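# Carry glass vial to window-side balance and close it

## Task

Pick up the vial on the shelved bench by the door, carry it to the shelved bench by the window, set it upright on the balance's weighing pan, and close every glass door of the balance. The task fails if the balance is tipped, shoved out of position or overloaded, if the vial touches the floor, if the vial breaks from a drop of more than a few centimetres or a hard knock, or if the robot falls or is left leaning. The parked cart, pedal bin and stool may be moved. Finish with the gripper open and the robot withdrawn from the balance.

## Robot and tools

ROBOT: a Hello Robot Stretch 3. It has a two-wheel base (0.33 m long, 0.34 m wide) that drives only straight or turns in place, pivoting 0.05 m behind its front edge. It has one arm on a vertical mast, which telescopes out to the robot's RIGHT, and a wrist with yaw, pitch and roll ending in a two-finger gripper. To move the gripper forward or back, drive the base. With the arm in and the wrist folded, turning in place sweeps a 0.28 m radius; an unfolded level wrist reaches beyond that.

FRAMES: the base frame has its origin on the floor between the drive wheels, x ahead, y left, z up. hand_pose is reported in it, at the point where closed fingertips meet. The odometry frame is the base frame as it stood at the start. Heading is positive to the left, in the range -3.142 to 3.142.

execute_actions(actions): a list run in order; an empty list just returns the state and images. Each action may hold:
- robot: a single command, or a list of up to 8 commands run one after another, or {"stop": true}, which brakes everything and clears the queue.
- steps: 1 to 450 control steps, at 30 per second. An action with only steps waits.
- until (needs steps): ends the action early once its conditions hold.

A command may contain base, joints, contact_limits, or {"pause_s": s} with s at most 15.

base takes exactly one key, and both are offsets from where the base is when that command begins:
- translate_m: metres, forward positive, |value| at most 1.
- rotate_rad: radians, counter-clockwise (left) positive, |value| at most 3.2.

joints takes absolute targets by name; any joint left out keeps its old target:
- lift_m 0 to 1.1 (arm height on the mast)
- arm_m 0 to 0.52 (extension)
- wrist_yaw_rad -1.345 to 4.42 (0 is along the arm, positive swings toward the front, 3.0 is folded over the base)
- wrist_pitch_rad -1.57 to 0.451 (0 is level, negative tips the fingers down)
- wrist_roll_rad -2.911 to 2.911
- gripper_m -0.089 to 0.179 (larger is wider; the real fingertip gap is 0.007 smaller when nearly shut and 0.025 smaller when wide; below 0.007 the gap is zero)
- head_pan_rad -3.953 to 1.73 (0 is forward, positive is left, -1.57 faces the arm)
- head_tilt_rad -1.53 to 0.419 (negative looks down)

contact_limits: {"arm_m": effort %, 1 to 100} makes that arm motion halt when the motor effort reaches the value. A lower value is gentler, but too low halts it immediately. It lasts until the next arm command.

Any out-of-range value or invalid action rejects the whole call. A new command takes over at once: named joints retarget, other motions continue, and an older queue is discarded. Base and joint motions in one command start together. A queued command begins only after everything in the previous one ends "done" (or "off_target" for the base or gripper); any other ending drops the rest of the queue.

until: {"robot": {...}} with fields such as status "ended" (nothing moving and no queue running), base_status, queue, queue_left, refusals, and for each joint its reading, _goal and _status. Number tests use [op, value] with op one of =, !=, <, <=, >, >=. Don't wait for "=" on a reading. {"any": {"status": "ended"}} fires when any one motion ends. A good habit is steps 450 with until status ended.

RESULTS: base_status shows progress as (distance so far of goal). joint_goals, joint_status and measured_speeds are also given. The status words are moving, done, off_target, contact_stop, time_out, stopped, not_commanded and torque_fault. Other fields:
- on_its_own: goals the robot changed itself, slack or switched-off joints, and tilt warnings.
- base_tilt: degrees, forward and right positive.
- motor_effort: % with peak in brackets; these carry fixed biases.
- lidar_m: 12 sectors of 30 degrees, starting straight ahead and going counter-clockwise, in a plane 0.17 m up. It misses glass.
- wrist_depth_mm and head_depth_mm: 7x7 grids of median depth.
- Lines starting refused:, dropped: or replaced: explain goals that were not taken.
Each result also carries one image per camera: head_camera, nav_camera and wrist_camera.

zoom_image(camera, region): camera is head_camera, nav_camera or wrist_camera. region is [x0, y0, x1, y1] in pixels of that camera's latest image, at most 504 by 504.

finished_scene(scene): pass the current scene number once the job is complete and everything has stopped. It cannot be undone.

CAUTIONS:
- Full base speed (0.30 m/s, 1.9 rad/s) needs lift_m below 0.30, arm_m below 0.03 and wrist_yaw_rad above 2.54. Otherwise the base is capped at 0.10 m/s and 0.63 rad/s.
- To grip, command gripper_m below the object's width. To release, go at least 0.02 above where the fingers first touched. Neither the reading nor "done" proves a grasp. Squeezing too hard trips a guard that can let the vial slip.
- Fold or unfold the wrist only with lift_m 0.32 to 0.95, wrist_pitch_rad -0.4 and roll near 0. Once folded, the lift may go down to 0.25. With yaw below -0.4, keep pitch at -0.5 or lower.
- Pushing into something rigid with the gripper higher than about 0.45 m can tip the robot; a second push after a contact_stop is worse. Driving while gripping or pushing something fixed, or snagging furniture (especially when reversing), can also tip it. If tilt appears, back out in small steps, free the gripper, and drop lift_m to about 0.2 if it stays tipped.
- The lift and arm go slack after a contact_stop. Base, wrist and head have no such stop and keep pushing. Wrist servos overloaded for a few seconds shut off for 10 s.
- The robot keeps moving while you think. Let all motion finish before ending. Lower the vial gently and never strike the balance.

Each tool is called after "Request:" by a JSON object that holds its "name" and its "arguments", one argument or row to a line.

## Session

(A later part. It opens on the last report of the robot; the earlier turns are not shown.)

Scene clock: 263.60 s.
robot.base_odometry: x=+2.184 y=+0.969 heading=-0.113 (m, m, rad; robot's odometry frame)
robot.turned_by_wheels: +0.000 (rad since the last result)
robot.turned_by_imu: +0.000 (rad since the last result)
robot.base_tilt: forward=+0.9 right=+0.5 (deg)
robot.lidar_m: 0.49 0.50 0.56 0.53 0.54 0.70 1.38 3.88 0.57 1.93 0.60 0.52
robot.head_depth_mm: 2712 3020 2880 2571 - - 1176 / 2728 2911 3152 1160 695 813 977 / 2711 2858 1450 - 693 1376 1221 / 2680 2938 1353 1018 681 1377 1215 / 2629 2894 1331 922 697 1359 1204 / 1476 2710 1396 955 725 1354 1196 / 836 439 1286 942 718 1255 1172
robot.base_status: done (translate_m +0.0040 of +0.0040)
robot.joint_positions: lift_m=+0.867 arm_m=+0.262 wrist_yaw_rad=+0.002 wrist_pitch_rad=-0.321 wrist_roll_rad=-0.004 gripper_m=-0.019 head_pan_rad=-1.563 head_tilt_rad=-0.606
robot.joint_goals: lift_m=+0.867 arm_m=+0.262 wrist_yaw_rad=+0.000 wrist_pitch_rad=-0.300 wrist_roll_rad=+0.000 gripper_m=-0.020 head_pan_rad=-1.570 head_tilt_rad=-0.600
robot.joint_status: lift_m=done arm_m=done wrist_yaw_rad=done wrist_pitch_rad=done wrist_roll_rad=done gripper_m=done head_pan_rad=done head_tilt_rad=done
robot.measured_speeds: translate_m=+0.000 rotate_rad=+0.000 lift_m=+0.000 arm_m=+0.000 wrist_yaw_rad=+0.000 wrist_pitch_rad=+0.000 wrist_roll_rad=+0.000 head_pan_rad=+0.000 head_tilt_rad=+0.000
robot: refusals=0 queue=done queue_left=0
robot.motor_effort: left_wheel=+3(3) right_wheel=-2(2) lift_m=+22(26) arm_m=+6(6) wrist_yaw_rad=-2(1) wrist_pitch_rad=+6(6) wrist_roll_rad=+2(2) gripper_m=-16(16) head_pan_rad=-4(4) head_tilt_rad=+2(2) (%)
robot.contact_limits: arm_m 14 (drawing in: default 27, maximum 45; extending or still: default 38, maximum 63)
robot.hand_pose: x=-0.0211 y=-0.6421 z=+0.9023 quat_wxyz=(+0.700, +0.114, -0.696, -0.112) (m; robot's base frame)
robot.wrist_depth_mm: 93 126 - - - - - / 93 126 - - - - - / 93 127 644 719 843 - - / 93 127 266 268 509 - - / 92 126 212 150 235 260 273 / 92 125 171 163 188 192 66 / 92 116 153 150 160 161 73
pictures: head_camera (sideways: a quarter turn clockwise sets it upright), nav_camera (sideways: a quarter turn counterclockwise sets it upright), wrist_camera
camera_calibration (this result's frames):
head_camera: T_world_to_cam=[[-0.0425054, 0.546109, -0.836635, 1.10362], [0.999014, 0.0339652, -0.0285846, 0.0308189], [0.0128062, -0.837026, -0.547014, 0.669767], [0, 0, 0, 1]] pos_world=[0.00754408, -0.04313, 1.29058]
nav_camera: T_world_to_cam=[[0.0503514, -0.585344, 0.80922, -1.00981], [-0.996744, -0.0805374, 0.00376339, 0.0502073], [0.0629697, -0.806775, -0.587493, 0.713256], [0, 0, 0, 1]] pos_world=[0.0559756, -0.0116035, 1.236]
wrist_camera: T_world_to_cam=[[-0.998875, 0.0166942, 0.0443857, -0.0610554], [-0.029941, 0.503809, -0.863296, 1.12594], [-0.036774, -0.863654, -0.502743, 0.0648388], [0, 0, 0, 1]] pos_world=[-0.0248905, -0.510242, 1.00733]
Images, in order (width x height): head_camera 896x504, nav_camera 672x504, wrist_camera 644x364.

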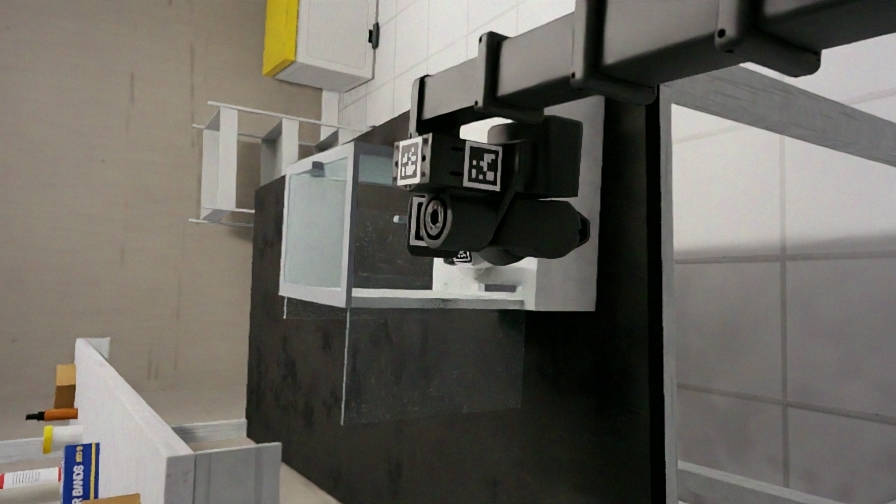

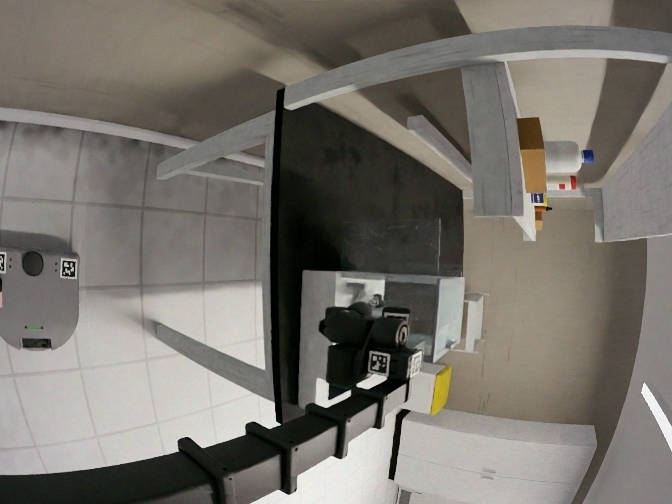

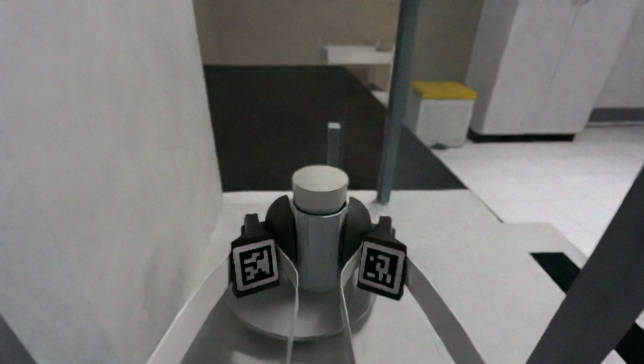

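Request:
{"name": "execute_actions", "arguments": {
  "actions": [
    {"robot": [{"joints": {"gripper_m": 0.06}}], "steps": 150, "until": {"robot": {"status": "ended"}}}
  ]
}}

Scene clock: 266.57 s.
robot.base_odometry: x=+2.184 y=+0.969 heading=-0.113 (m, m, rad; robot's odometry frame)
robot.turned_by_wheels: +0.000 (rad since the last result)
robot.turned_by_imu: +0.000 (rad since the last result)
robot.base_tilt: forward=+1.2 right=+0.7 (deg)
robot.lidar_m: 0.49 0.50 0.56 0.53 0.54 0.70 1.38 3.86 0.57 1.94 0.60 0.52
robot.head_depth_mm: 2720 2961 2894 2585 - - 1178 / 2691 2919 3180 1162 696 812 981 / 2685 2869 1452 - 694 1380 1220 / 2684 2953 1350 1022 681 1370 1207 / 2657 2939 1331 923 696 1356 1203 / 1482 2724 1389 953 726 1352 1196 / 834 439 1284 941 719 1248 1166
robot.base_status: done (translate_m +0.0040 of +0.0040)
robot.joint_positions: lift_m=+0.867 arm_m=+0.262 wrist_yaw_rad=+0.002 wrist_pitch_rad=-0.317 wrist_roll_rad=-0.004 gripper_m=+0.060 head_pan_rad=-1.563 head_tilt_rad=-0.606
robot.joint_goals: lift_m=+0.867 arm_m=+0.262 wrist_yaw_rad=+0.000 wrist_pitch_rad=-0.300 wrist_roll_rad=+0.000 gripper_m=+0.060 head_pan_rad=-1.570 head_tilt_rad=-0.600
robot.joint_status: lift_m=done arm_m=done wrist_yaw_rad=done wrist_pitch_rad=done wrist_roll_rad=done gripper_m=done head_pan_rad=done head_tilt_rad=done
robot.measured_speeds: translate_m=+0.000 rotate_rad=+0.000 lift_m=+0.000 arm_m=+0.000 wrist_yaw_rad=+0.000 wrist_pitch_rad=+0.000 wrist_roll_rad=+0.000 head_pan_rad=+0.000 head_tilt_rad=+0.000
robot: refusals=0 queue=done queue_left=0
robot.motor_effort: left_wheel=+3(3) right_wheel=-2(2) lift_m=+22(23) arm_m=+6(6) wrist_yaw_rad=-1(1) wrist_pitch_rad=+5(6) wrist_roll_rad=+2(2) gripper_m=+0(79) head_pan_rad=-4(4) head_tilt_rad=+2(2) (%)
robot.contact_limits: arm_m 14 (drawing in: default 27, maximum 45; extending or still: default 38, maximum 63)
robot.hand_pose: x=-0.0211 y=-0.6426 z=+0.9033 quat_wxyz=(+0.700, +0.113, -0.696, -0.111) (m; robot's base frame)
robot.wrist_depth_mm: 93 127 - - - - - / 93 126 - - - - - / 93 126 662 735 901 - - / 93 125 267 254 510 - - / 92 126 208 154 246 263 274 / 92 121 171 165 178 193 66 / 92 115 154 154 161 162 73
pictures: head_camera (sideways: a quarter turn clockwise sets it upright), nav_camera (sideways: a quarter turn counterclockwise sets it upright), wrist_camera
camera_calibration (this result's frames):
head_camera: T_world_to_cam=[[-0.0425054, 0.546109, -0.836635, 1.10362], [0.999014, 0.0339652, -0.0285846, 0.0308189], [0.0128062, -0.837026, -0.547014, 0.669767], [0, 0, 0, 1]] pos_world=[0.00754408, -0.04313, 1.29058]
nav_camera: T_world_to_cam=[[0.0503514, -0.585344, 0.80922, -1.00981], [-0.996744, -0.0805374, 0.00376339, 0.0502073], [0.0629697, -0.806775, -0.587493, 0.713256], [0, 0, 0, 1]] pos_world=[0.0559756, -0.0116035, 1.236]
wrist_camera: T_world_to_cam=[[-0.998875, 0.0168872, 0.0443034, -0.0608941], [-0.0299356, 0.499984, -0.865517, 1.12662], [-0.0367672, -0.86587, -0.498916, 0.0600883], [0, 0, 0, 1]] pos_world=[-0.0248902, -0.510235, 1.00779]
Images, in order (width x height): head_camera 896x504, nav_camera 672x504, wrist_camera 644x364.

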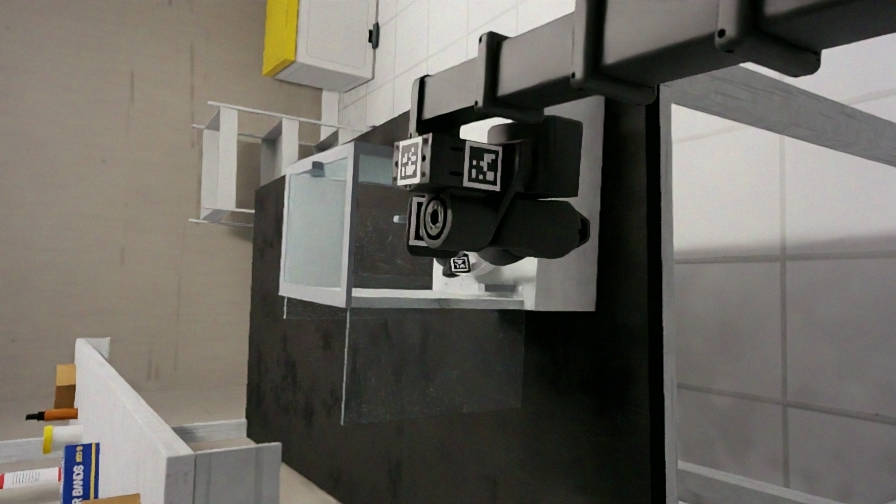

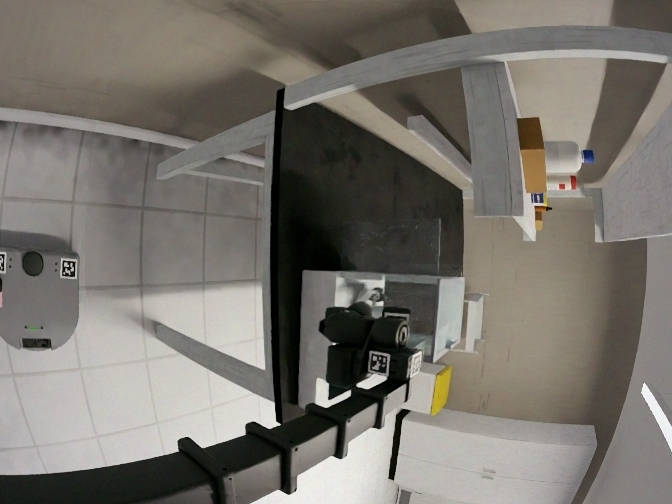

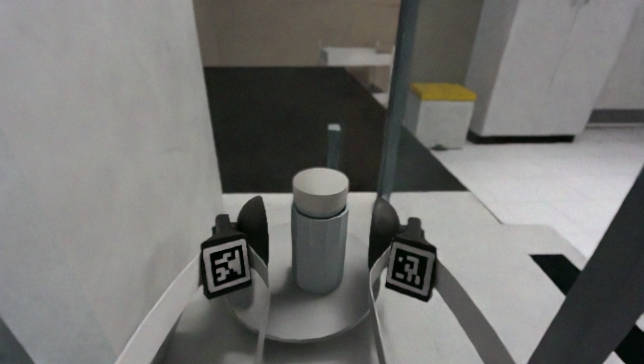

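Request:
{"name": "execute_actions", "arguments": {
  "actions": [
    {"robot": [{"joints": {"lift_m": 0.932}}, {"joints": {"gripper_m": 0.0}}, {"joints": {"arm_m": 0.10}, "contact_limits": {"arm_m": 14}}], "steps": 400, "until": {"robot": {"status": "ended"}}}
  ]
}}

Scene clock: 273.73 s.
robot.base_odometry: x=+2.184 y=+0.969 heading=-0.113 (m, m, rad; robot's odometry frame)
robot.turned_by_wheels: +0.000 (rad since the last result)
robot.turned_by_imu: +0.000 (rad since the last result)
robot.base_tilt: forward=+0.9 right=+0.7 (deg)
robot.lidar_m: 0.49 0.50 0.56 0.53 0.54 0.70 1.39 3.87 0.57 1.93 0.60 0.52
robot.head_depth_mm: 2697 3024 2880 2648 - 1370 1230 / 2705 2944 3156 2542 - - 976 / 2671 2859 1447 1037 - 1354 1214 / 2658 2923 1363 1017 671 1372 1208 / 2647 2936 1326 924 696 1359 1202 / 1480 2713 1385 953 726 1352 1192 / 836 439 1285 944 718 1250 1169
robot.base_status: done (translate_m +0.0040 of +0.0040)
robot.joint_positions: lift_m=+0.932 arm_m=+0.100 wrist_yaw_rad=+0.002 wrist_pitch_rad=-0.317 wrist_roll_rad=-0.004 gripper_m=+0.000 head_pan_rad=-1.563 head_tilt_rad=-0.606
robot.joint_goals: lift_m=+0.932 arm_m=+0.100 wrist_yaw_rad=+0.000 wrist_pitch_rad=-0.300 wrist_roll_rad=+0.000 gripper_m=+0.000 head_pan_rad=-1.570 head_tilt_rad=-0.600
robot.joint_status: lift_m=done arm_m=done wrist_yaw_rad=done wrist_pitch_rad=done wrist_roll_rad=done gripper_m=done head_pan_rad=done head_tilt_rad=done
robot.measured_speeds: translate_m=+0.000 rotate_rad=+0.000 lift_m=+0.000 arm_m=+0.000 wrist_yaw_rad=+0.000 wrist_pitch_rad=+0.000 wrist_roll_rad=+0.000 head_pan_rad=+0.000 head_tilt_rad=+0.000
robot: refusals=0 queue=done queue_left=0
robot.motor_effort: left_wheel=+3(3) right_wheel=-2(2) lift_m=+38(39) arm_m=-5(4) wrist_yaw_rad=-1(2) wrist_pitch_rad=+5(5) wrist_roll_rad=+2(2) gripper_m=-2(80) head_pan_rad=-4(4) head_tilt_rad=+2(2) (%)
robot.contact_limits: arm_m 14 (drawing in: default 27, maximum 45; extending or still: default 38, maximum 63)
robot.hand_pose: x=-0.0211 y=-0.4814 z=+0.9677 quat_wxyz=(+0.700, +0.113, -0.696, -0.111) (m; robot's base frame)
robot.wrist_depth_mm: 729 - 230 - - - - / 656 - 273 - - - - / 728 876 326 891 - - - / 630 627 408 414 617 - - / 481 481 353 - 339 - - / 390 391 385 286 290 320 - / 328 334 312 311 317 320 -
pictures: head_camera (sideways: a quarter turn clockwise sets it upright), nav_camera (sideways: a quarter turn counterclockwise sets it upright), wrist_camera
camera_calibration (this result's frames):
head_camera: T_world_to_cam=[[-0.0425046, 0.546015, -0.836697, 1.1037], [0.999014, 0.0339617, -0.0285875, 0.0308227], [0.0128065, -0.837087, -0.54692, 0.669645], [0, 0, 0, 1]] pos_world=[0.00754408, -0.0431312, 1.29058]
nav_camera: T_world_to_cam=[[0.0503506, -0.585253, 0.809286, -1.00989], [-0.996745, -0.0805368, 0.00377154, 0.0501967], [0.06297, -0.806841, -0.587403, 0.713138], [0, 0, 0, 1]] pos_world=[0.0559756, -0.0116109, 1.236]
wrist_camera: T_world_to_cam=[[-0.998871, 0.0171245, 0.0443029, -0.066411], [-0.0298165, 0.499991, -0.865517, 1.10178], [-0.0369726, -0.865861, -0.498916, 0.231797], [0, 0, 0, 1]] pos_world=[-0.0249148, -0.349038, 1.0722]
Images, in order (width x height): head_camera 896x504, nav_camera 672x504, wrist_camera 644x364.

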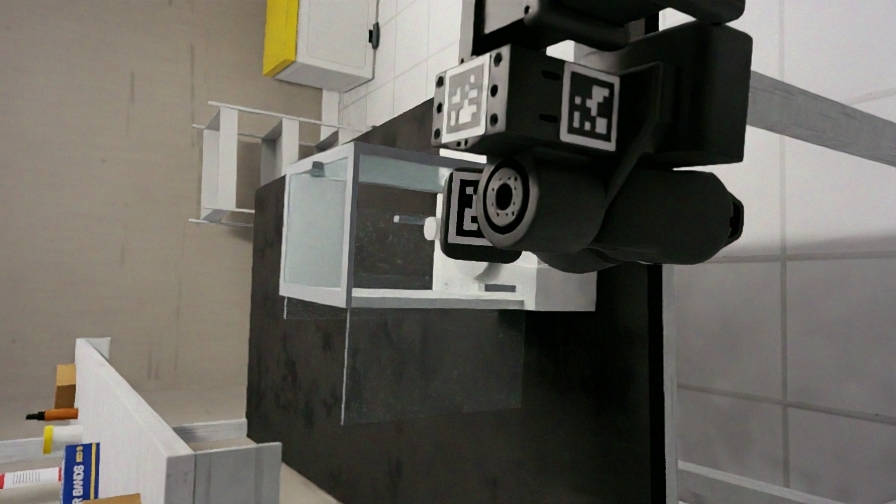

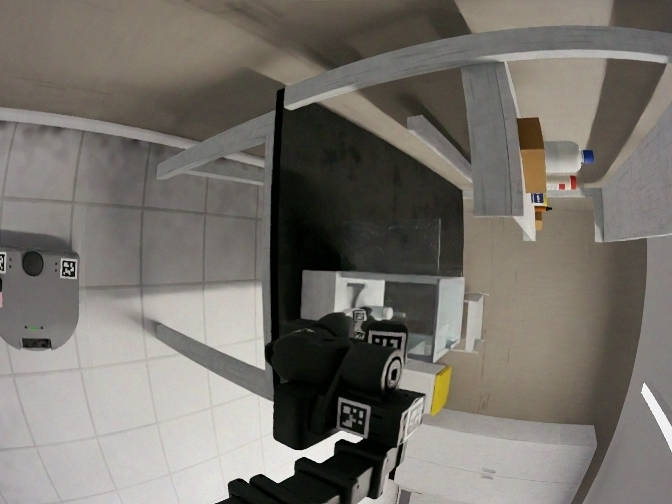

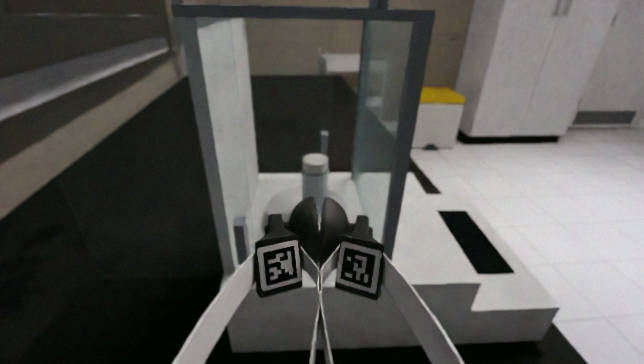

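Request:
{"name": "execute_actions", "arguments": {
  "actions": [
    {"robot": [{"base": {"translate_m": 0.061}, "joints": {"lift_m": 0.869, "gripper_m": 0.045, "arm_m": 0.12}}], "steps": 400, "until": {"robot": {"status": "ended"}}}
  ]
}}

Scene clock: 284.53 s.
robot.base_odometry: x=+2.245 y=+0.962 heading=-0.113 (m, m, rad; robot's odometry frame)
robot.turned_by_wheels: +0.000 (rad since the last result)
robot.turned_by_imu: +0.000 (rad since the last result)
robot.base_tilt: forward=+1.1 right=+0.5 (deg)
robot.lidar_m: 0.43 0.44 0.57 0.53 0.54 0.71 1.45 3.62 0.59 1.60 0.56 0.46
robot.head_depth_mm: 2718 2983 2954 2437 713 - 1179 / 2708 2922 2663 784 - - 1047 / 2714 2890 1460 773 - - 1217 / 2660 2919 1361 894 - 1346 1215 / 2597 2928 1414 965 735 1357 1207 / 1324 432 1227 949 724 1350 1193 / 611 428 1214 941 720 1261 1100
robot.base_status: done (translate_m +0.0610 of +0.0610)
robot.joint_positions: lift_m=+0.869 arm_m=+0.120 wrist_yaw_rad=+0.002 wrist_pitch_rad=-0.317 wrist_roll_rad=-0.004 gripper_m=+0.045 head_pan_rad=-1.563 head_tilt_rad=-0.606
robot.joint_goals: lift_m=+0.869 arm_m=+0.120 wrist_yaw_rad=+0.000 wrist_pitch_rad=-0.300 wrist_roll_rad=+0.000 gripper_m=+0.045 head_pan_rad=-1.570 head_tilt_rad=-0.600
robot.joint_status: lift_m=done arm_m=done wrist_yaw_rad=done wrist_pitch_rad=done wrist_roll_rad=done gripper_m=done head_pan_rad=done head_tilt_rad=done
robot.measured_speeds: translate_m=+0.000 rotate_rad=+0.000 lift_m=+0.000 arm_m=+0.000 wrist_yaw_rad=+0.000 wrist_pitch_rad=+0.000 wrist_roll_rad=+0.000 head_pan_rad=+0.000 head_tilt_rad=+0.000
robot: refusals=0 queue=done queue_left=0
robot.motor_effort: left_wheel=+4(8) right_wheel=-2(2) lift_m=+23(41) arm_m=+6(10) wrist_yaw_rad=-1(1) wrist_pitch_rad=+5(5) wrist_roll_rad=+2(2) gripper_m=+0(78) head_pan_rad=-4(4) head_tilt_rad=+2(3) (%)
robot.hand_pose: x=-0.0211 y=-0.5006 z=+0.9053 quat_wxyz=(+0.700, +0.113, -0.696, -0.111) (m; robot's base frame)
robot.wrist_depth_mm: 606 947 - - - - - / 612 945 - - - - - / 610 703 715 714 393 - - / 493 498 514 292 294 299 - / 384 390 407 236 251 240 292 / 313 312 308 244 253 255 265 / 263 264 267 263 268 272 274
pictures: head_camera (sideways: a quarter turn clockwise sets it upright), nav_camera (sideways: a quarter turn counterclockwise sets it upright), wrist_camera
camera_calibration (this result's frames):
head_camera: T_world_to_cam=[[-0.0425048, 0.546015, -0.836696, 1.1037], [0.999014, 0.0339621, -0.0285875, 0.0308227], [0.0128068, -0.837087, -0.54692, 0.669645], [0, 0, 0, 1]] pos_world=[0.00754409, -0.0431312, 1.29058]
nav_camera: T_world_to_cam=[[0.0503508, -0.585253, 0.809286, -1.00989], [-0.996744, -0.0805371, 0.00377152, 0.0501967], [0.0629703, -0.806841, -0.587403, 0.713139], [0, 0, 0, 1]] pos_world=[0.0559756, -0.0116109, 1.236]
wrist_camera: T_world_to_cam=[[-0.998871, 0.0171244, 0.0443031, -0.0633173], [-0.0298167, 0.499991, -0.865517, 1.05735], [-0.0369726, -0.865861, -0.498916, 0.184033], [0, 0, 0, 1]] pos_world=[-0.0249148, -0.368236, 1.00978]
Images, in order (width x height): head_camera 896x504, nav_camera 672x504, wrist_camera 644x364.

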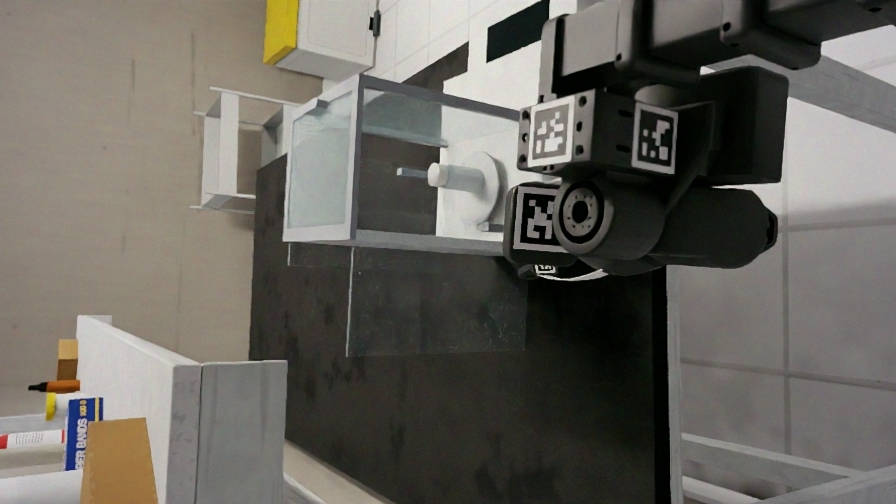

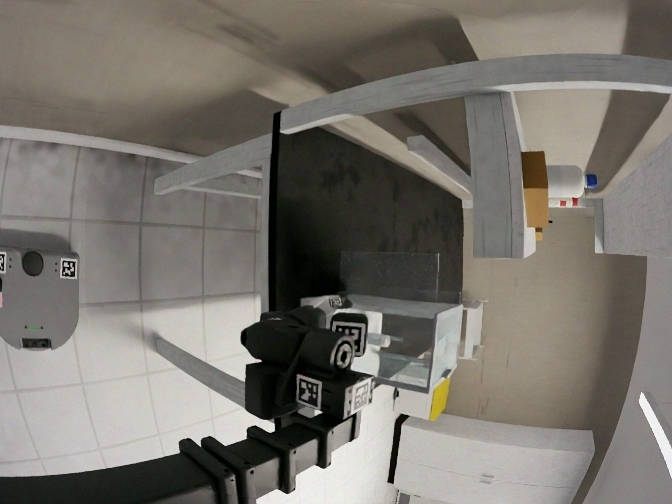

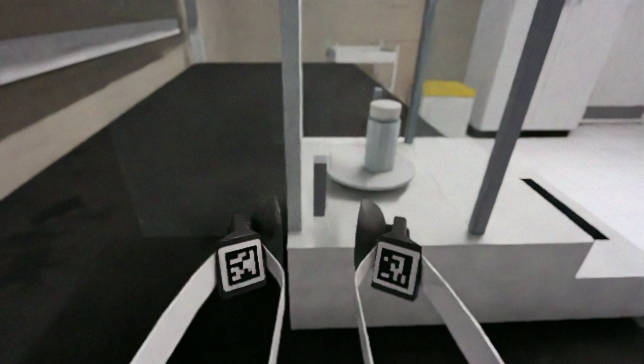

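Request:
{"name": "zoom_image", "arguments": {
  "camera": "wrist_camera",
  "region": [220, 120, 520, 300]
}}

Region (220, 120, 520, 300) of wrist_camera's 644x364 image, scaled by 1.680; it fills the top 302 rows of this view, and the rest is white.

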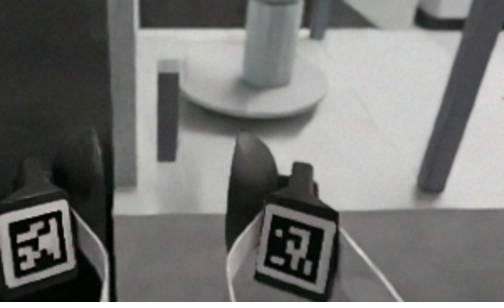

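Request:
{"name": "execute_actions", "arguments": {
  "actions": [
    {"robot": [{"joints": {"arm_m": 0.147}, "contact_limits": {"arm_m": 12}}], "steps": 400, "until": {"robot": {"status": "ended"}}}
  ]
}}

Request:
{"name": "zoom_image", "arguments": {
  "camera": "wrist_camera",
  "region": [200, 140, 440, 320]
}}

Scene clock: 292.63 s.
robot.base_odometry: x=+2.245 y=+0.962 heading=-0.113 (m, m, rad; robot's odometry frame)
robot.turned_by_wheels: +0.000 (rad since the last result)
robot.turned_by_imu: +0.000 (rad since the last result)
robot.base_tilt: forward=+1.0 right=+0.5 (deg)
robot.lidar_m: 0.43 0.44 0.57 0.53 0.54 0.71 1.44 3.58 0.60 1.61 0.56 0.46
robot.head_depth_mm: 2700 2966 2971 2436 - - 1156 / 2672 2929 2660 782 - 1352 1065 / 2676 2902 1470 810 - 1373 1222 / 2667 2923 1352 931 748 1358 1207 / 2589 2938 1423 960 732 1359 1203 / 1311 431 1225 956 726 1347 1198 / 611 428 1215 938 718 1250 1099
robot.base_status: done (translate_m +0.0610 of +0.0610)
robot.joint_positions: lift_m=+0.869 arm_m=+0.147 wrist_yaw_rad=+0.002 wrist_pitch_rad=-0.317 wrist_roll_rad=-0.004 gripper_m=+0.045 head_pan_rad=-1.563 head_tilt_rad=-0.606
robot.joint_goals: lift_m=+0.869 arm_m=+0.147 wrist_yaw_rad=+0.000 wrist_pitch_rad=-0.300 wrist_roll_rad=+0.000 gripper_m=+0.045 head_pan_rad=-1.570 head_tilt_rad=-0.600
robot.joint_status: lift_m=done arm_m=done wrist_yaw_rad=done wrist_pitch_rad=done wrist_roll_rad=done gripper_m=done head_pan_rad=done head_tilt_rad=done
robot.measured_speeds: translate_m=+0.000 rotate_rad=+0.000 lift_m=+0.000 arm_m=+0.000 wrist_yaw_rad=+0.000 wrist_pitch_rad=+0.000 wrist_roll_rad=+0.000 head_pan_rad=+0.000 head_tilt_rad=+0.000
robot: refusals=0 queue=done queue_left=0
robot.motor_effort: left_wheel=+4(4) right_wheel=-2(2) lift_m=+23(23) arm_m=+6(6) wrist_yaw_rad=-1(1) wrist_pitch_rad=+5(5) wrist_roll_rad=+2(2) gripper_m=+0(1) head_pan_rad=-4(4) head_tilt_rad=+2(2) (%)
robot.contact_limits: arm_m 12 (drawing in: default 27, maximum 45; extending or still: default 38, maximum 63)
robot.hand_pose: x=-0.0211 y=-0.5276 z=+0.9053 quat_wxyz=(+0.700, +0.113, -0.696, -0.111) (m; robot's base frame)
robot.wrist_depth_mm: 592 956 - - - - - / 621 935 - - - - - / 623 704 716 664 381 - - / 496 502 503 277 276 294 - / 390 382 408 227 251 229 285 / 310 313 305 208 213 213 223 / 264 266 267 236 237 243 252
pictures: head_camera (sideways: a quarter turn clockwise sets it upright), nav_camera (sideways: a quarter turn counterclockwise sets it upright), wrist_camera
camera_calibration (this result's frames):
head_camera: T_world_to_cam=[[-0.0425048, 0.546015, -0.836697, 1.1037], [0.999014, 0.0339621, -0.0285875, 0.0308227], [0.0128068, -0.837087, -0.54692, 0.669645], [0, 0, 0, 1]] pos_world=[0.00754409, -0.0431312, 1.29058]
nav_camera: T_world_to_cam=[[0.0503508, -0.585253, 0.809286, -1.00989], [-0.996744, -0.0805371, 0.00377154, 0.0501967], [0.0629703, -0.806841, -0.587403, 0.713138], [0, 0, 0, 1]] pos_world=[0.0559756, -0.0116109, 1.236]
wrist_camera: T_world_to_cam=[[-0.998871, 0.0171246, 0.044303, -0.0628547], [-0.0298165, 0.499991, -0.865517, 1.07085], [-0.0369727, -0.865861, -0.498916, 0.160659], [0, 0, 0, 1]] pos_world=[-0.0249148, -0.395231, 1.00978]
Images, in order (width x height): head_camera 896x504, nav_camera 672x504, wrist_camera 644x364.

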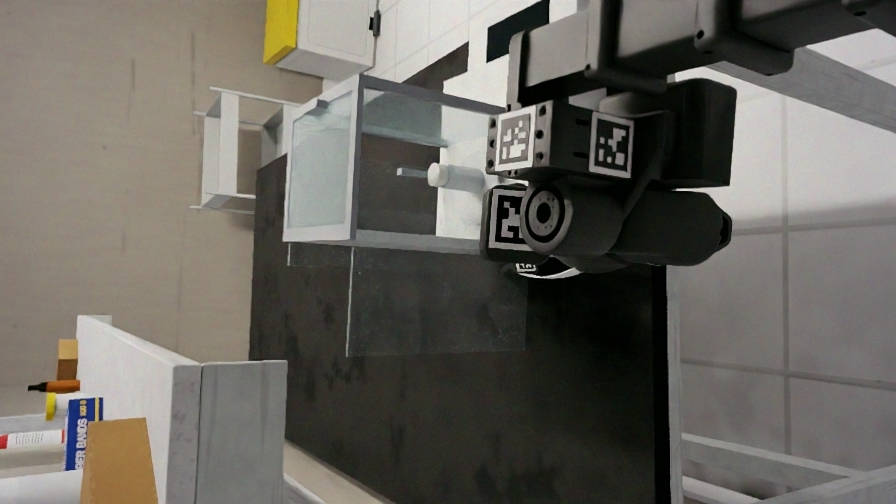

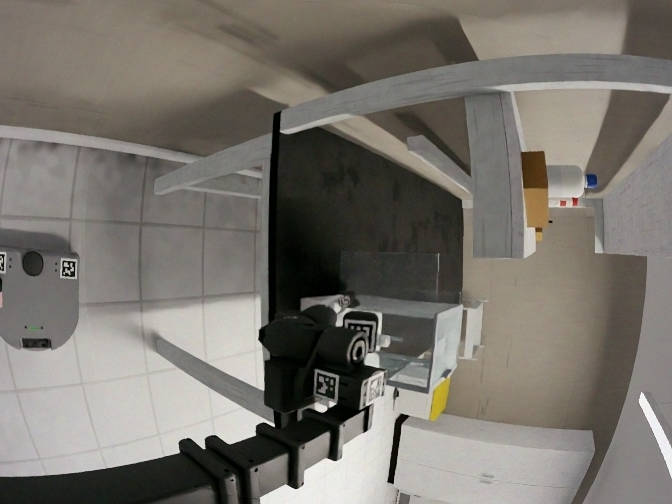

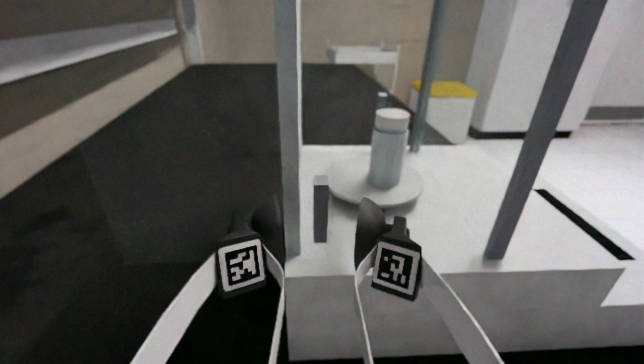

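Region (200, 140, 440, 320) of wrist_camera's 644x364 image, scaled by 2.100; it fills the top 378 rows of this view, and the rest is white.

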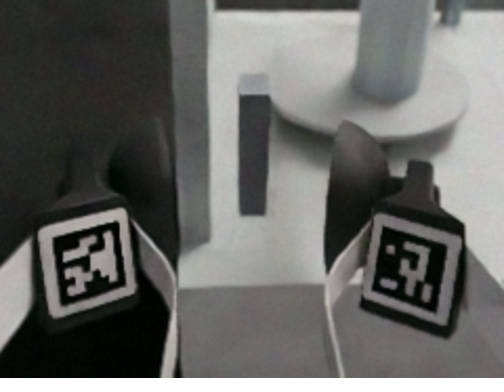

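Request:
{"name": "execute_actions", "arguments": {
  "actions": [
    {"robot": [{"joints": {"arm_m": 0.152}, "contact_limits": {"arm_m": 11}}, {"base": {"translate_m": -0.05}}], "steps": 400, "until": {"robot": {"status": "ended"}}}
  ]
}}

Scene clock: 298.80 s.
robot.base_odometry: x=+2.195 y=+0.968 heading=-0.113 (m, m, rad; robot's odometry frame)
robot.turned_by_wheels: +0.000 (rad since the last result)
robot.turned_by_imu: +0.000 (rad since the last result)
robot.base_tilt: forward=+1.1 right=+0.6 (deg)
robot.lidar_m: 0.48 0.49 0.56 0.53 0.54 0.70 1.39 3.87 0.57 1.91 0.59 0.51
robot.head_depth_mm: 2721 2969 2934 2477 - - 1207 / 2679 2924 3134 1047 - 839 979 / 2669 2898 1376 789 - 1375 1214 / 2680 2944 1343 800 668 1364 1204 / 2613 2921 1416 923 706 1365 1204 / 1294 2659 1390 953 726 1348 1197 / 831 432 1289 943 719 1228 1162
robot.base_status: done (translate_m -0.0500 of -0.0500)
robot.joint_positions: lift_m=+0.869 arm_m=+0.152 wrist_yaw_rad=+0.005 wrist_pitch_rad=-0.317 wrist_roll_rad=-0.004 gripper_m=+0.045 head_pan_rad=-1.563 head_tilt_rad=-0.606
robot.joint_goals: lift_m=+0.869 arm_m=+0.152 wrist_yaw_rad=+0.000 wrist_pitch_rad=-0.300 wrist_roll_rad=+0.000 gripper_m=+0.045 head_pan_rad=-1.570 head_tilt_rad=-0.600
robot.joint_status: lift_m=done arm_m=done wrist_yaw_rad=done wrist_pitch_rad=done wrist_roll_rad=done gripper_m=done head_pan_rad=done head_tilt_rad=done
robot.measured_speeds: translate_m=+0.000 rotate_rad=+0.000 lift_m=+0.000 arm_m=+0.000 wrist_yaw_rad=+0.000 wrist_pitch_rad=+0.000 wrist_roll_rad=+0.000 head_pan_rad=+0.000 head_tilt_rad=+0.000
robot: refusals=0 queue=done queue_left=0
robot.motor_effort: left_wheel=+4(6) right_wheel=-4(7) lift_m=+23(23) arm_m=+6(6) wrist_yaw_rad=-4(4) wrist_pitch_rad=+5(5) wrist_roll_rad=+2(2) gripper_m=-1(2) head_pan_rad=-4(3) head_tilt_rad=+2(3) (%)
robot.contact_limits: arm_m 11 (drawing in: default 27, maximum 45; extending or still: default 38, maximum 63)
robot.hand_pose: x=-0.0203 y=-0.5325 z=+0.9053 quat_wxyz=(+0.700, +0.114, -0.696, -0.110) (m; robot's base frame)
robot.wrist_depth_mm: 665 932 221 - - - - / 693 959 222 - - - - / 642 699 220 669 681 - - / 492 495 268 263 294 - - / 385 389 352 230 230 251 - / 315 314 203 204 209 212 248 / 263 264 229 225 231 235 241
pictures: head_camera (sideways: a quarter turn clockwise sets it upright), nav_camera (sideways: a quarter turn counterclockwise sets it upright), wrist_camera
camera_calibration (this result's frames):
head_camera: T_world_to_cam=[[-0.0425048, 0.546015, -0.836696, 1.1037], [0.999014, 0.0339622, -0.0285875, 0.0308227], [0.0128069, -0.837087, -0.54692, 0.669645], [0, 0, 0, 1]] pos_world=[0.0075441, -0.0431312, 1.29058]
nav_camera: T_world_to_cam=[[0.0503509, -0.585253, 0.809286, -1.00989], [-0.996744, -0.0805373, 0.00377153, 0.0501967], [0.0629704, -0.806841, -0.587403, 0.713138], [0, 0, 0, 1]] pos_world=[0.0559756, -0.0116109, 1.236]
wrist_camera: T_world_to_cam=[[-0.998927, 0.0134961, 0.044306, -0.0638494], [-0.0316321, 0.499956, -0.865473, 1.07326], [-0.0338316, -0.865945, -0.498993, 0.156448], [0, 0, 0, 1]] pos_world=[-0.0245386, -0.400245, 1.00977]
Images, in order (width x height): head_camera 896x504, nav_camera 672x504, wrist_camera 644x364.

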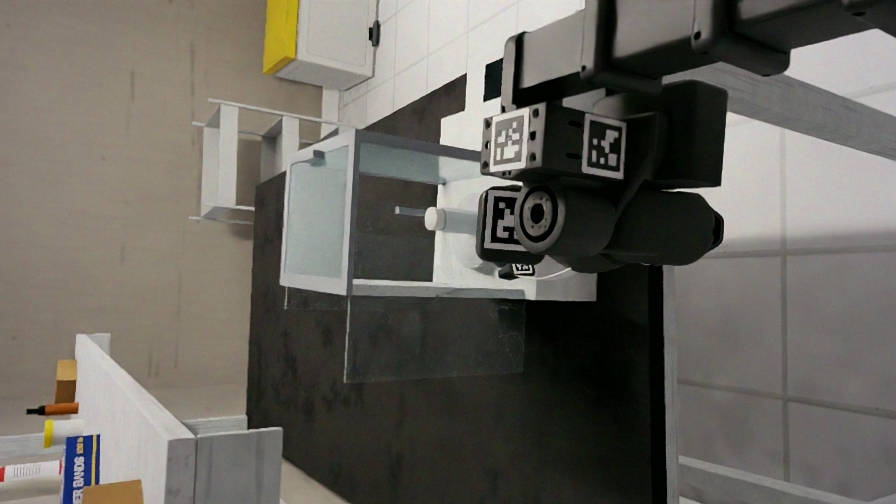

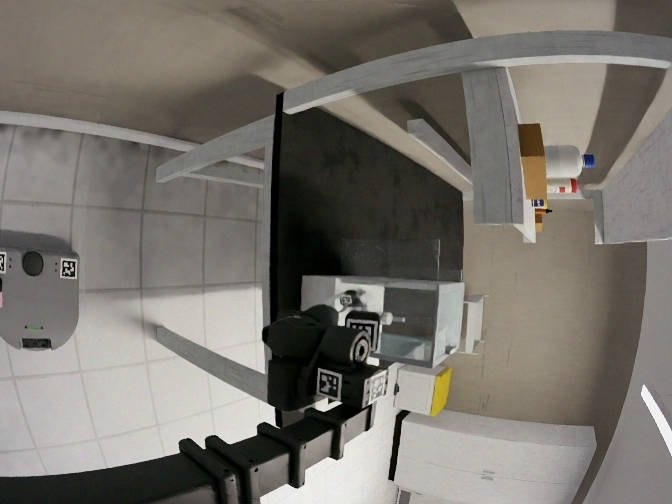

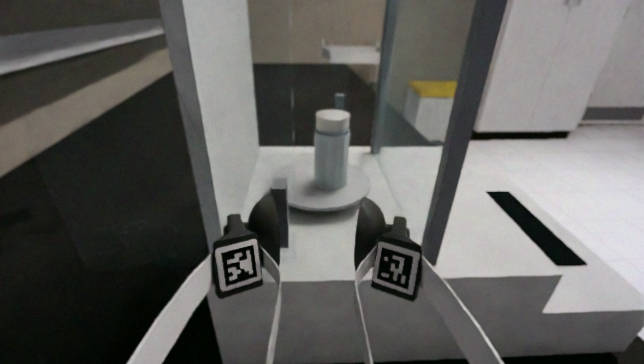

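Request:
{"name": "execute_actions", "arguments": {
  "actions": [
    {"robot": [{"base": {"translate_m": -0.068}}], "steps": 400, "until": {"robot": {"status": "ended"}}}
  ]
}}

Request:
{"name": "zoom_image", "arguments": {
  "camera": "head_camera",
  "region": [260, 160, 620, 440]
}}

Scene clock: 302.60 s.
robot.base_odometry: x=+2.127 y=+0.976 heading=-0.113 (m, m, rad; robot's odometry frame)
robot.turned_by_wheels: +0.000 (rad since the last result)
robot.turned_by_imu: +0.000 (rad since the last result)
robot.base_tilt: forward=+1.1 right=+0.7 (deg)
robot.lidar_m: 0.54 0.56 0.56 0.53 0.54 0.69 1.32 3.49 0.55 1.94 0.64 0.58
robot.head_depth_mm: 2688 3035 2832 2456 - - 1209 / 2704 2975 3159 2471 - 1378 1204 / 2715 2840 1833 1036 - 1373 1045 / 2681 2888 1279 798 668 1360 1213 / 2659 2949 1184 732 668 1355 1208 / 2563 2807 1388 949 727 1357 1205 / 1134 1749 1358 944 720 1331 1188
robot.base_status: done (translate_m -0.0680 of -0.0680)
robot.joint_positions: lift_m=+0.869 arm_m=+0.152 wrist_yaw_rad=+0.005 wrist_pitch_rad=-0.317 wrist_roll_rad=-0.004 gripper_m=+0.045 head_pan_rad=-1.563 head_tilt_rad=-0.606
robot.joint_goals: lift_m=+0.869 arm_m=+0.152 wrist_yaw_rad=+0.000 wrist_pitch_rad=-0.300 wrist_roll_rad=+0.000 gripper_m=+0.045 head_pan_rad=-1.570 head_tilt_rad=-0.600
robot.joint_status: lift_m=done arm_m=done wrist_yaw_rad=done wrist_pitch_rad=done wrist_roll_rad=done gripper_m=done head_pan_rad=done head_tilt_rad=done
robot.measured_speeds: translate_m=+0.000 rotate_rad=+0.000 lift_m=+0.000 arm_m=+0.000 wrist_yaw_rad=+0.000 wrist_pitch_rad=+0.000 wrist_roll_rad=+0.000 head_pan_rad=+0.000 head_tilt_rad=+0.000
robot: refusals=0 queue=done queue_left=0
robot.motor_effort: left_wheel=+4(6) right_wheel=-4(8) lift_m=+22(23) arm_m=+6(6) wrist_yaw_rad=-5(4) wrist_pitch_rad=+5(5) wrist_roll_rad=+3(2) gripper_m=-2(1) head_pan_rad=-5(4) head_tilt_rad=+1(2) (%)
robot.contact_limits: arm_m 11 (drawing in: default 27, maximum 45; extending or still: default 38, maximum 63)
robot.hand_pose: x=-0.0203 y=-0.5325 z=+0.9053 quat_wxyz=(+0.700, +0.114, -0.696, -0.110) (m; robot's base frame)
robot.wrist_depth_mm: 157 228 - - - - - / 161 225 - - - - - / 382 225 368 679 - - - / 457 225 259 290 358 - - / 383 223 245 215 263 - - / 310 198 205 206 211 246 - / 264 230 221 228 234 239 -
pictures: head_camera (sideways: a quarter turn clockwise sets it upright), nav_camera (sideways: a quarter turn counterclockwise sets it upright), wrist_camera
camera_calibration (this result's frames):
head_camera: T_world_to_cam=[[-0.0425046, 0.546015, -0.836697, 1.1037], [0.999014, 0.0339618, -0.0285875, 0.0308227], [0.0128066, -0.837087, -0.54692, 0.669645], [0, 0, 0, 1]] pos_world=[0.00754408, -0.0431312, 1.29058]
nav_camera: T_world_to_cam=[[0.0503506, -0.585253, 0.809286, -1.00989], [-0.996744, -0.0805369, 0.00377154, 0.0501967], [0.0629701, -0.806841, -0.587403, 0.713138], [0, 0, 0, 1]] pos_world=[0.0559756, -0.0116109, 1.236]
wrist_camera: T_world_to_cam=[[-0.998927, 0.0134952, 0.044306, -0.0638496], [-0.0316326, 0.499957, -0.865473, 1.07326], [-0.0338308, -0.865945, -0.498993, 0.156448], [0, 0, 0, 1]] pos_world=[-0.0245385, -0.400245, 1.00977]
Images, in order (width x height): head_camera 896x504, nav_camera 672x504, wrist_camera 644x364.

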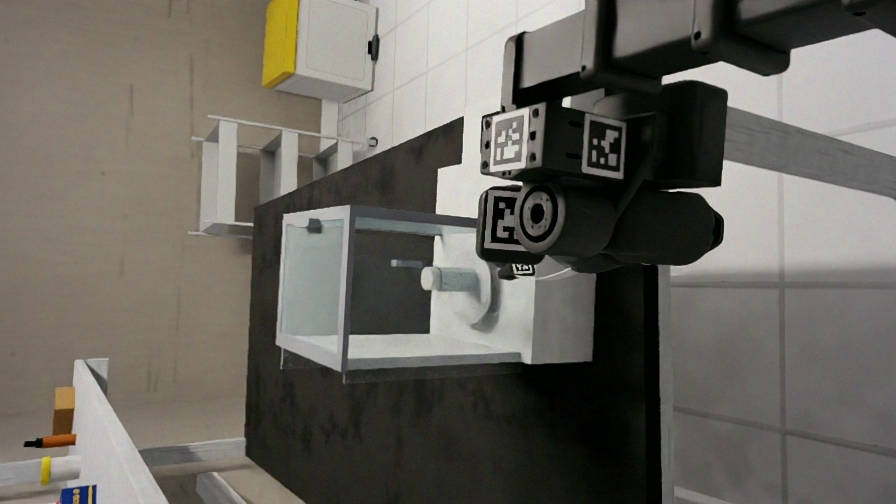

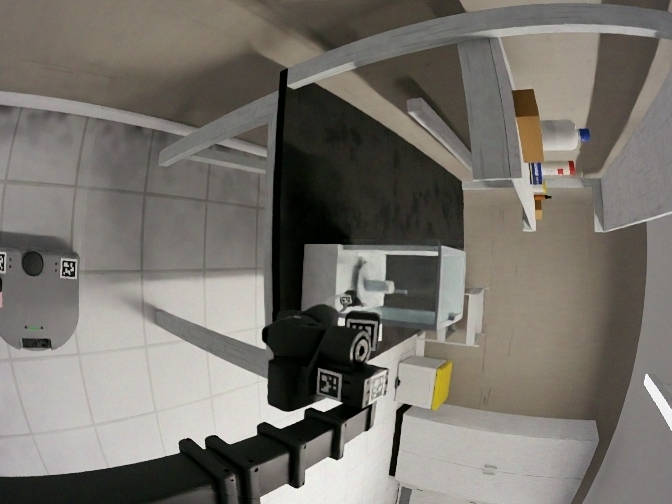

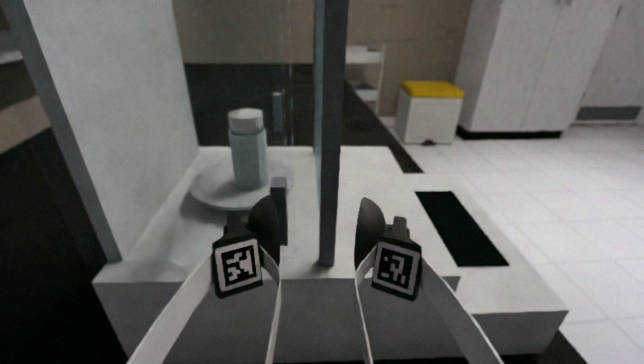

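Region (260, 160, 620, 440) of head_camera's 896x504 image, scaled by 1.400, with more detail than that image has.

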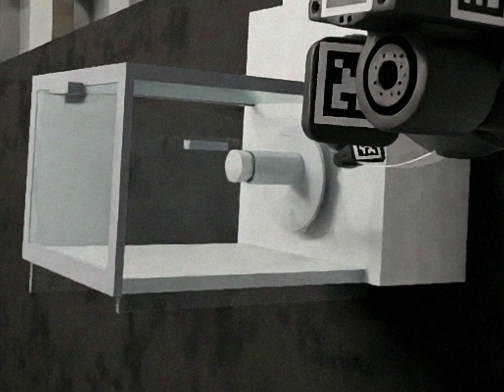

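Request:
{"name": "execute_actions", "arguments": {
  "actions": [
    {"robot": [{"base": {"translate_m": -0.014}}], "steps": 400, "until": {"robot": {"status": "ended"}}}
  ]
}}

Request:
{"name": "zoom_image", "arguments": {
  "camera": "wrist_camera",
  "region": [200, 60, 440, 300]
}}

Scene clock: 306.87 s.
robot.base_odometry: x=+2.113 y=+0.977 heading=-0.113 (m, m, rad; robot's odometry frame)
robot.turned_by_wheels: +0.000 (rad since the last result)
robot.turned_by_imu: +0.000 (rad since the last result)
robot.base_tilt: forward=+0.7 right=+0.6 (deg)
robot.lidar_m: 0.56 0.57 0.56 0.52 0.53 0.70 1.31 3.46 0.55 0.56 0.64 0.60
robot.head_depth_mm: 2714 2981 2875 2460 - - 1211 / 2716 2957 3122 2531 - 1368 1222 / 2687 2897 2671 1035 - 1355 1031 / 2680 2890 1265 789 667 1368 1210 / 2642 2935 1244 732 668 1367 1200 / 2549 2806 1377 912 703 1339 1193 / 1149 1775 1364 941 719 1333 1189
robot.base_status: done (translate_m -0.0140 of -0.0140)
robot.joint_positions: lift_m=+0.869 arm_m=+0.152 wrist_yaw_rad=+0.005 wrist_pitch_rad=-0.317 wrist_roll_rad=-0.004 gripper_m=+0.045 head_pan_rad=-1.563 head_tilt_rad=-0.606
robot.joint_goals: lift_m=+0.869 arm_m=+0.152 wrist_yaw_rad=+0.000 wrist_pitch_rad=-0.300 wrist_roll_rad=+0.000 gripper_m=+0.045 head_pan_rad=-1.570 head_tilt_rad=-0.600
robot.joint_status: lift_m=done arm_m=done wrist_yaw_rad=done wrist_pitch_rad=done wrist_roll_rad=done gripper_m=done head_pan_rad=done head_tilt_rad=done
robot.measured_speeds: translate_m=+0.000 rotate_rad=+0.000 lift_m=+0.000 arm_m=+0.000 wrist_yaw_rad=+0.000 wrist_pitch_rad=+0.000 wrist_roll_rad=+0.000 head_pan_rad=+0.000 head_tilt_rad=+0.000
robot: refusals=0 queue=done queue_left=0
robot.motor_effort: left_wheel=+4(6) right_wheel=-4(7) lift_m=+23(23) arm_m=+6(6) wrist_yaw_rad=-4(4) wrist_pitch_rad=+5(5) wrist_roll_rad=+2(2) gripper_m=-2(1) head_pan_rad=-3(4) head_tilt_rad=+2(2) (%)
robot.contact_limits: arm_m 11 (drawing in: default 27, maximum 45; extending or still: default 38, maximum 63)
robot.hand_pose: x=-0.0203 y=-0.5325 z=+0.9053 quat_wxyz=(+0.700, +0.114, -0.696, -0.110) (m; robot's base frame)
robot.wrist_depth_mm: 176 253 - - - - - / 176 256 - - - - - / 180 253 371 658 - - - / 192 254 260 290 368 - - / 369 222 242 225 287 - - / 302 197 205 207 216 245 - / 263 217 224 227 234 242 -
pictures: head_camera (sideways: a quarter turn clockwise sets it upright), nav_camera (sideways: a quarter turn counterclockwise sets it upright), wrist_camera
camera_calibration (this result's frames):
head_camera: T_world_to_cam=[[-0.0425046, 0.546015, -0.836696, 1.1037], [0.999014, 0.0339618, -0.0285875, 0.0308227], [0.0128066, -0.837087, -0.54692, 0.669645], [0, 0, 0, 1]] pos_world=[0.00754408, -0.0431312, 1.29058]
nav_camera: T_world_to_cam=[[0.0503506, -0.585253, 0.809286, -1.00989], [-0.996744, -0.0805369, 0.00377153, 0.0501967], [0.0629701, -0.806841, -0.587403, 0.713138], [0, 0, 0, 1]] pos_world=[0.0559756, -0.0116109, 1.236]
wrist_camera: T_world_to_cam=[[-0.998927, 0.0134963, 0.0443059, -0.0638491], [-0.0316319, 0.499957, -0.865473, 1.07326], [-0.0338317, -0.865945, -0.498993, 0.156448], [0, 0, 0, 1]] pos_world=[-0.0245386, -0.400245, 1.00977]
Images, in order (width x height): head_camera 896x504, nav_camera 672x504, wrist_camera 644x364.

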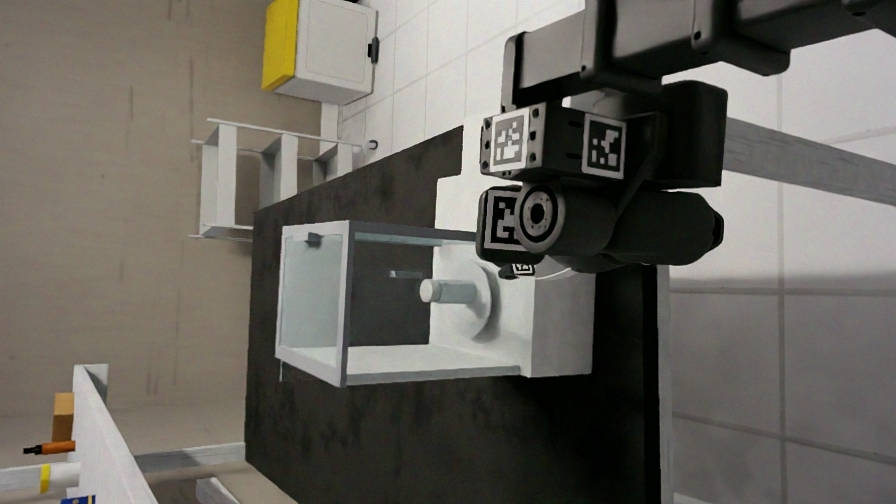

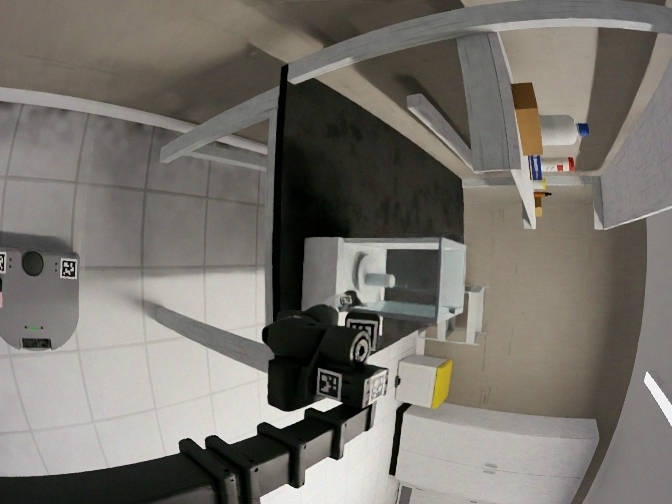

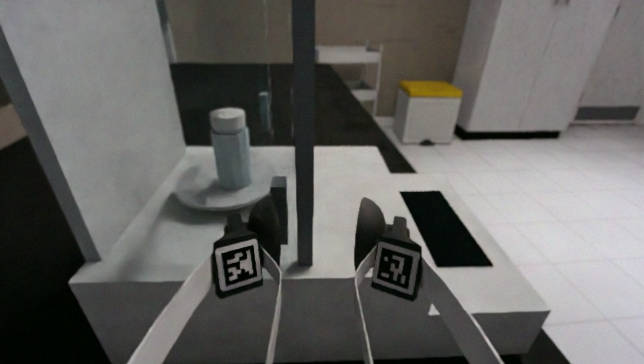

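Region (200, 60, 440, 300) of wrist_camera's 644x364 image, scaled by 2.100.

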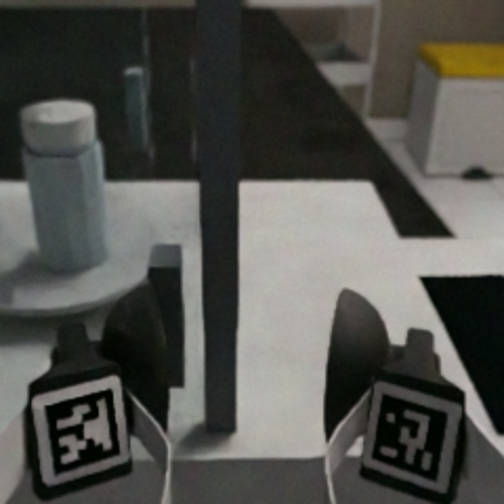

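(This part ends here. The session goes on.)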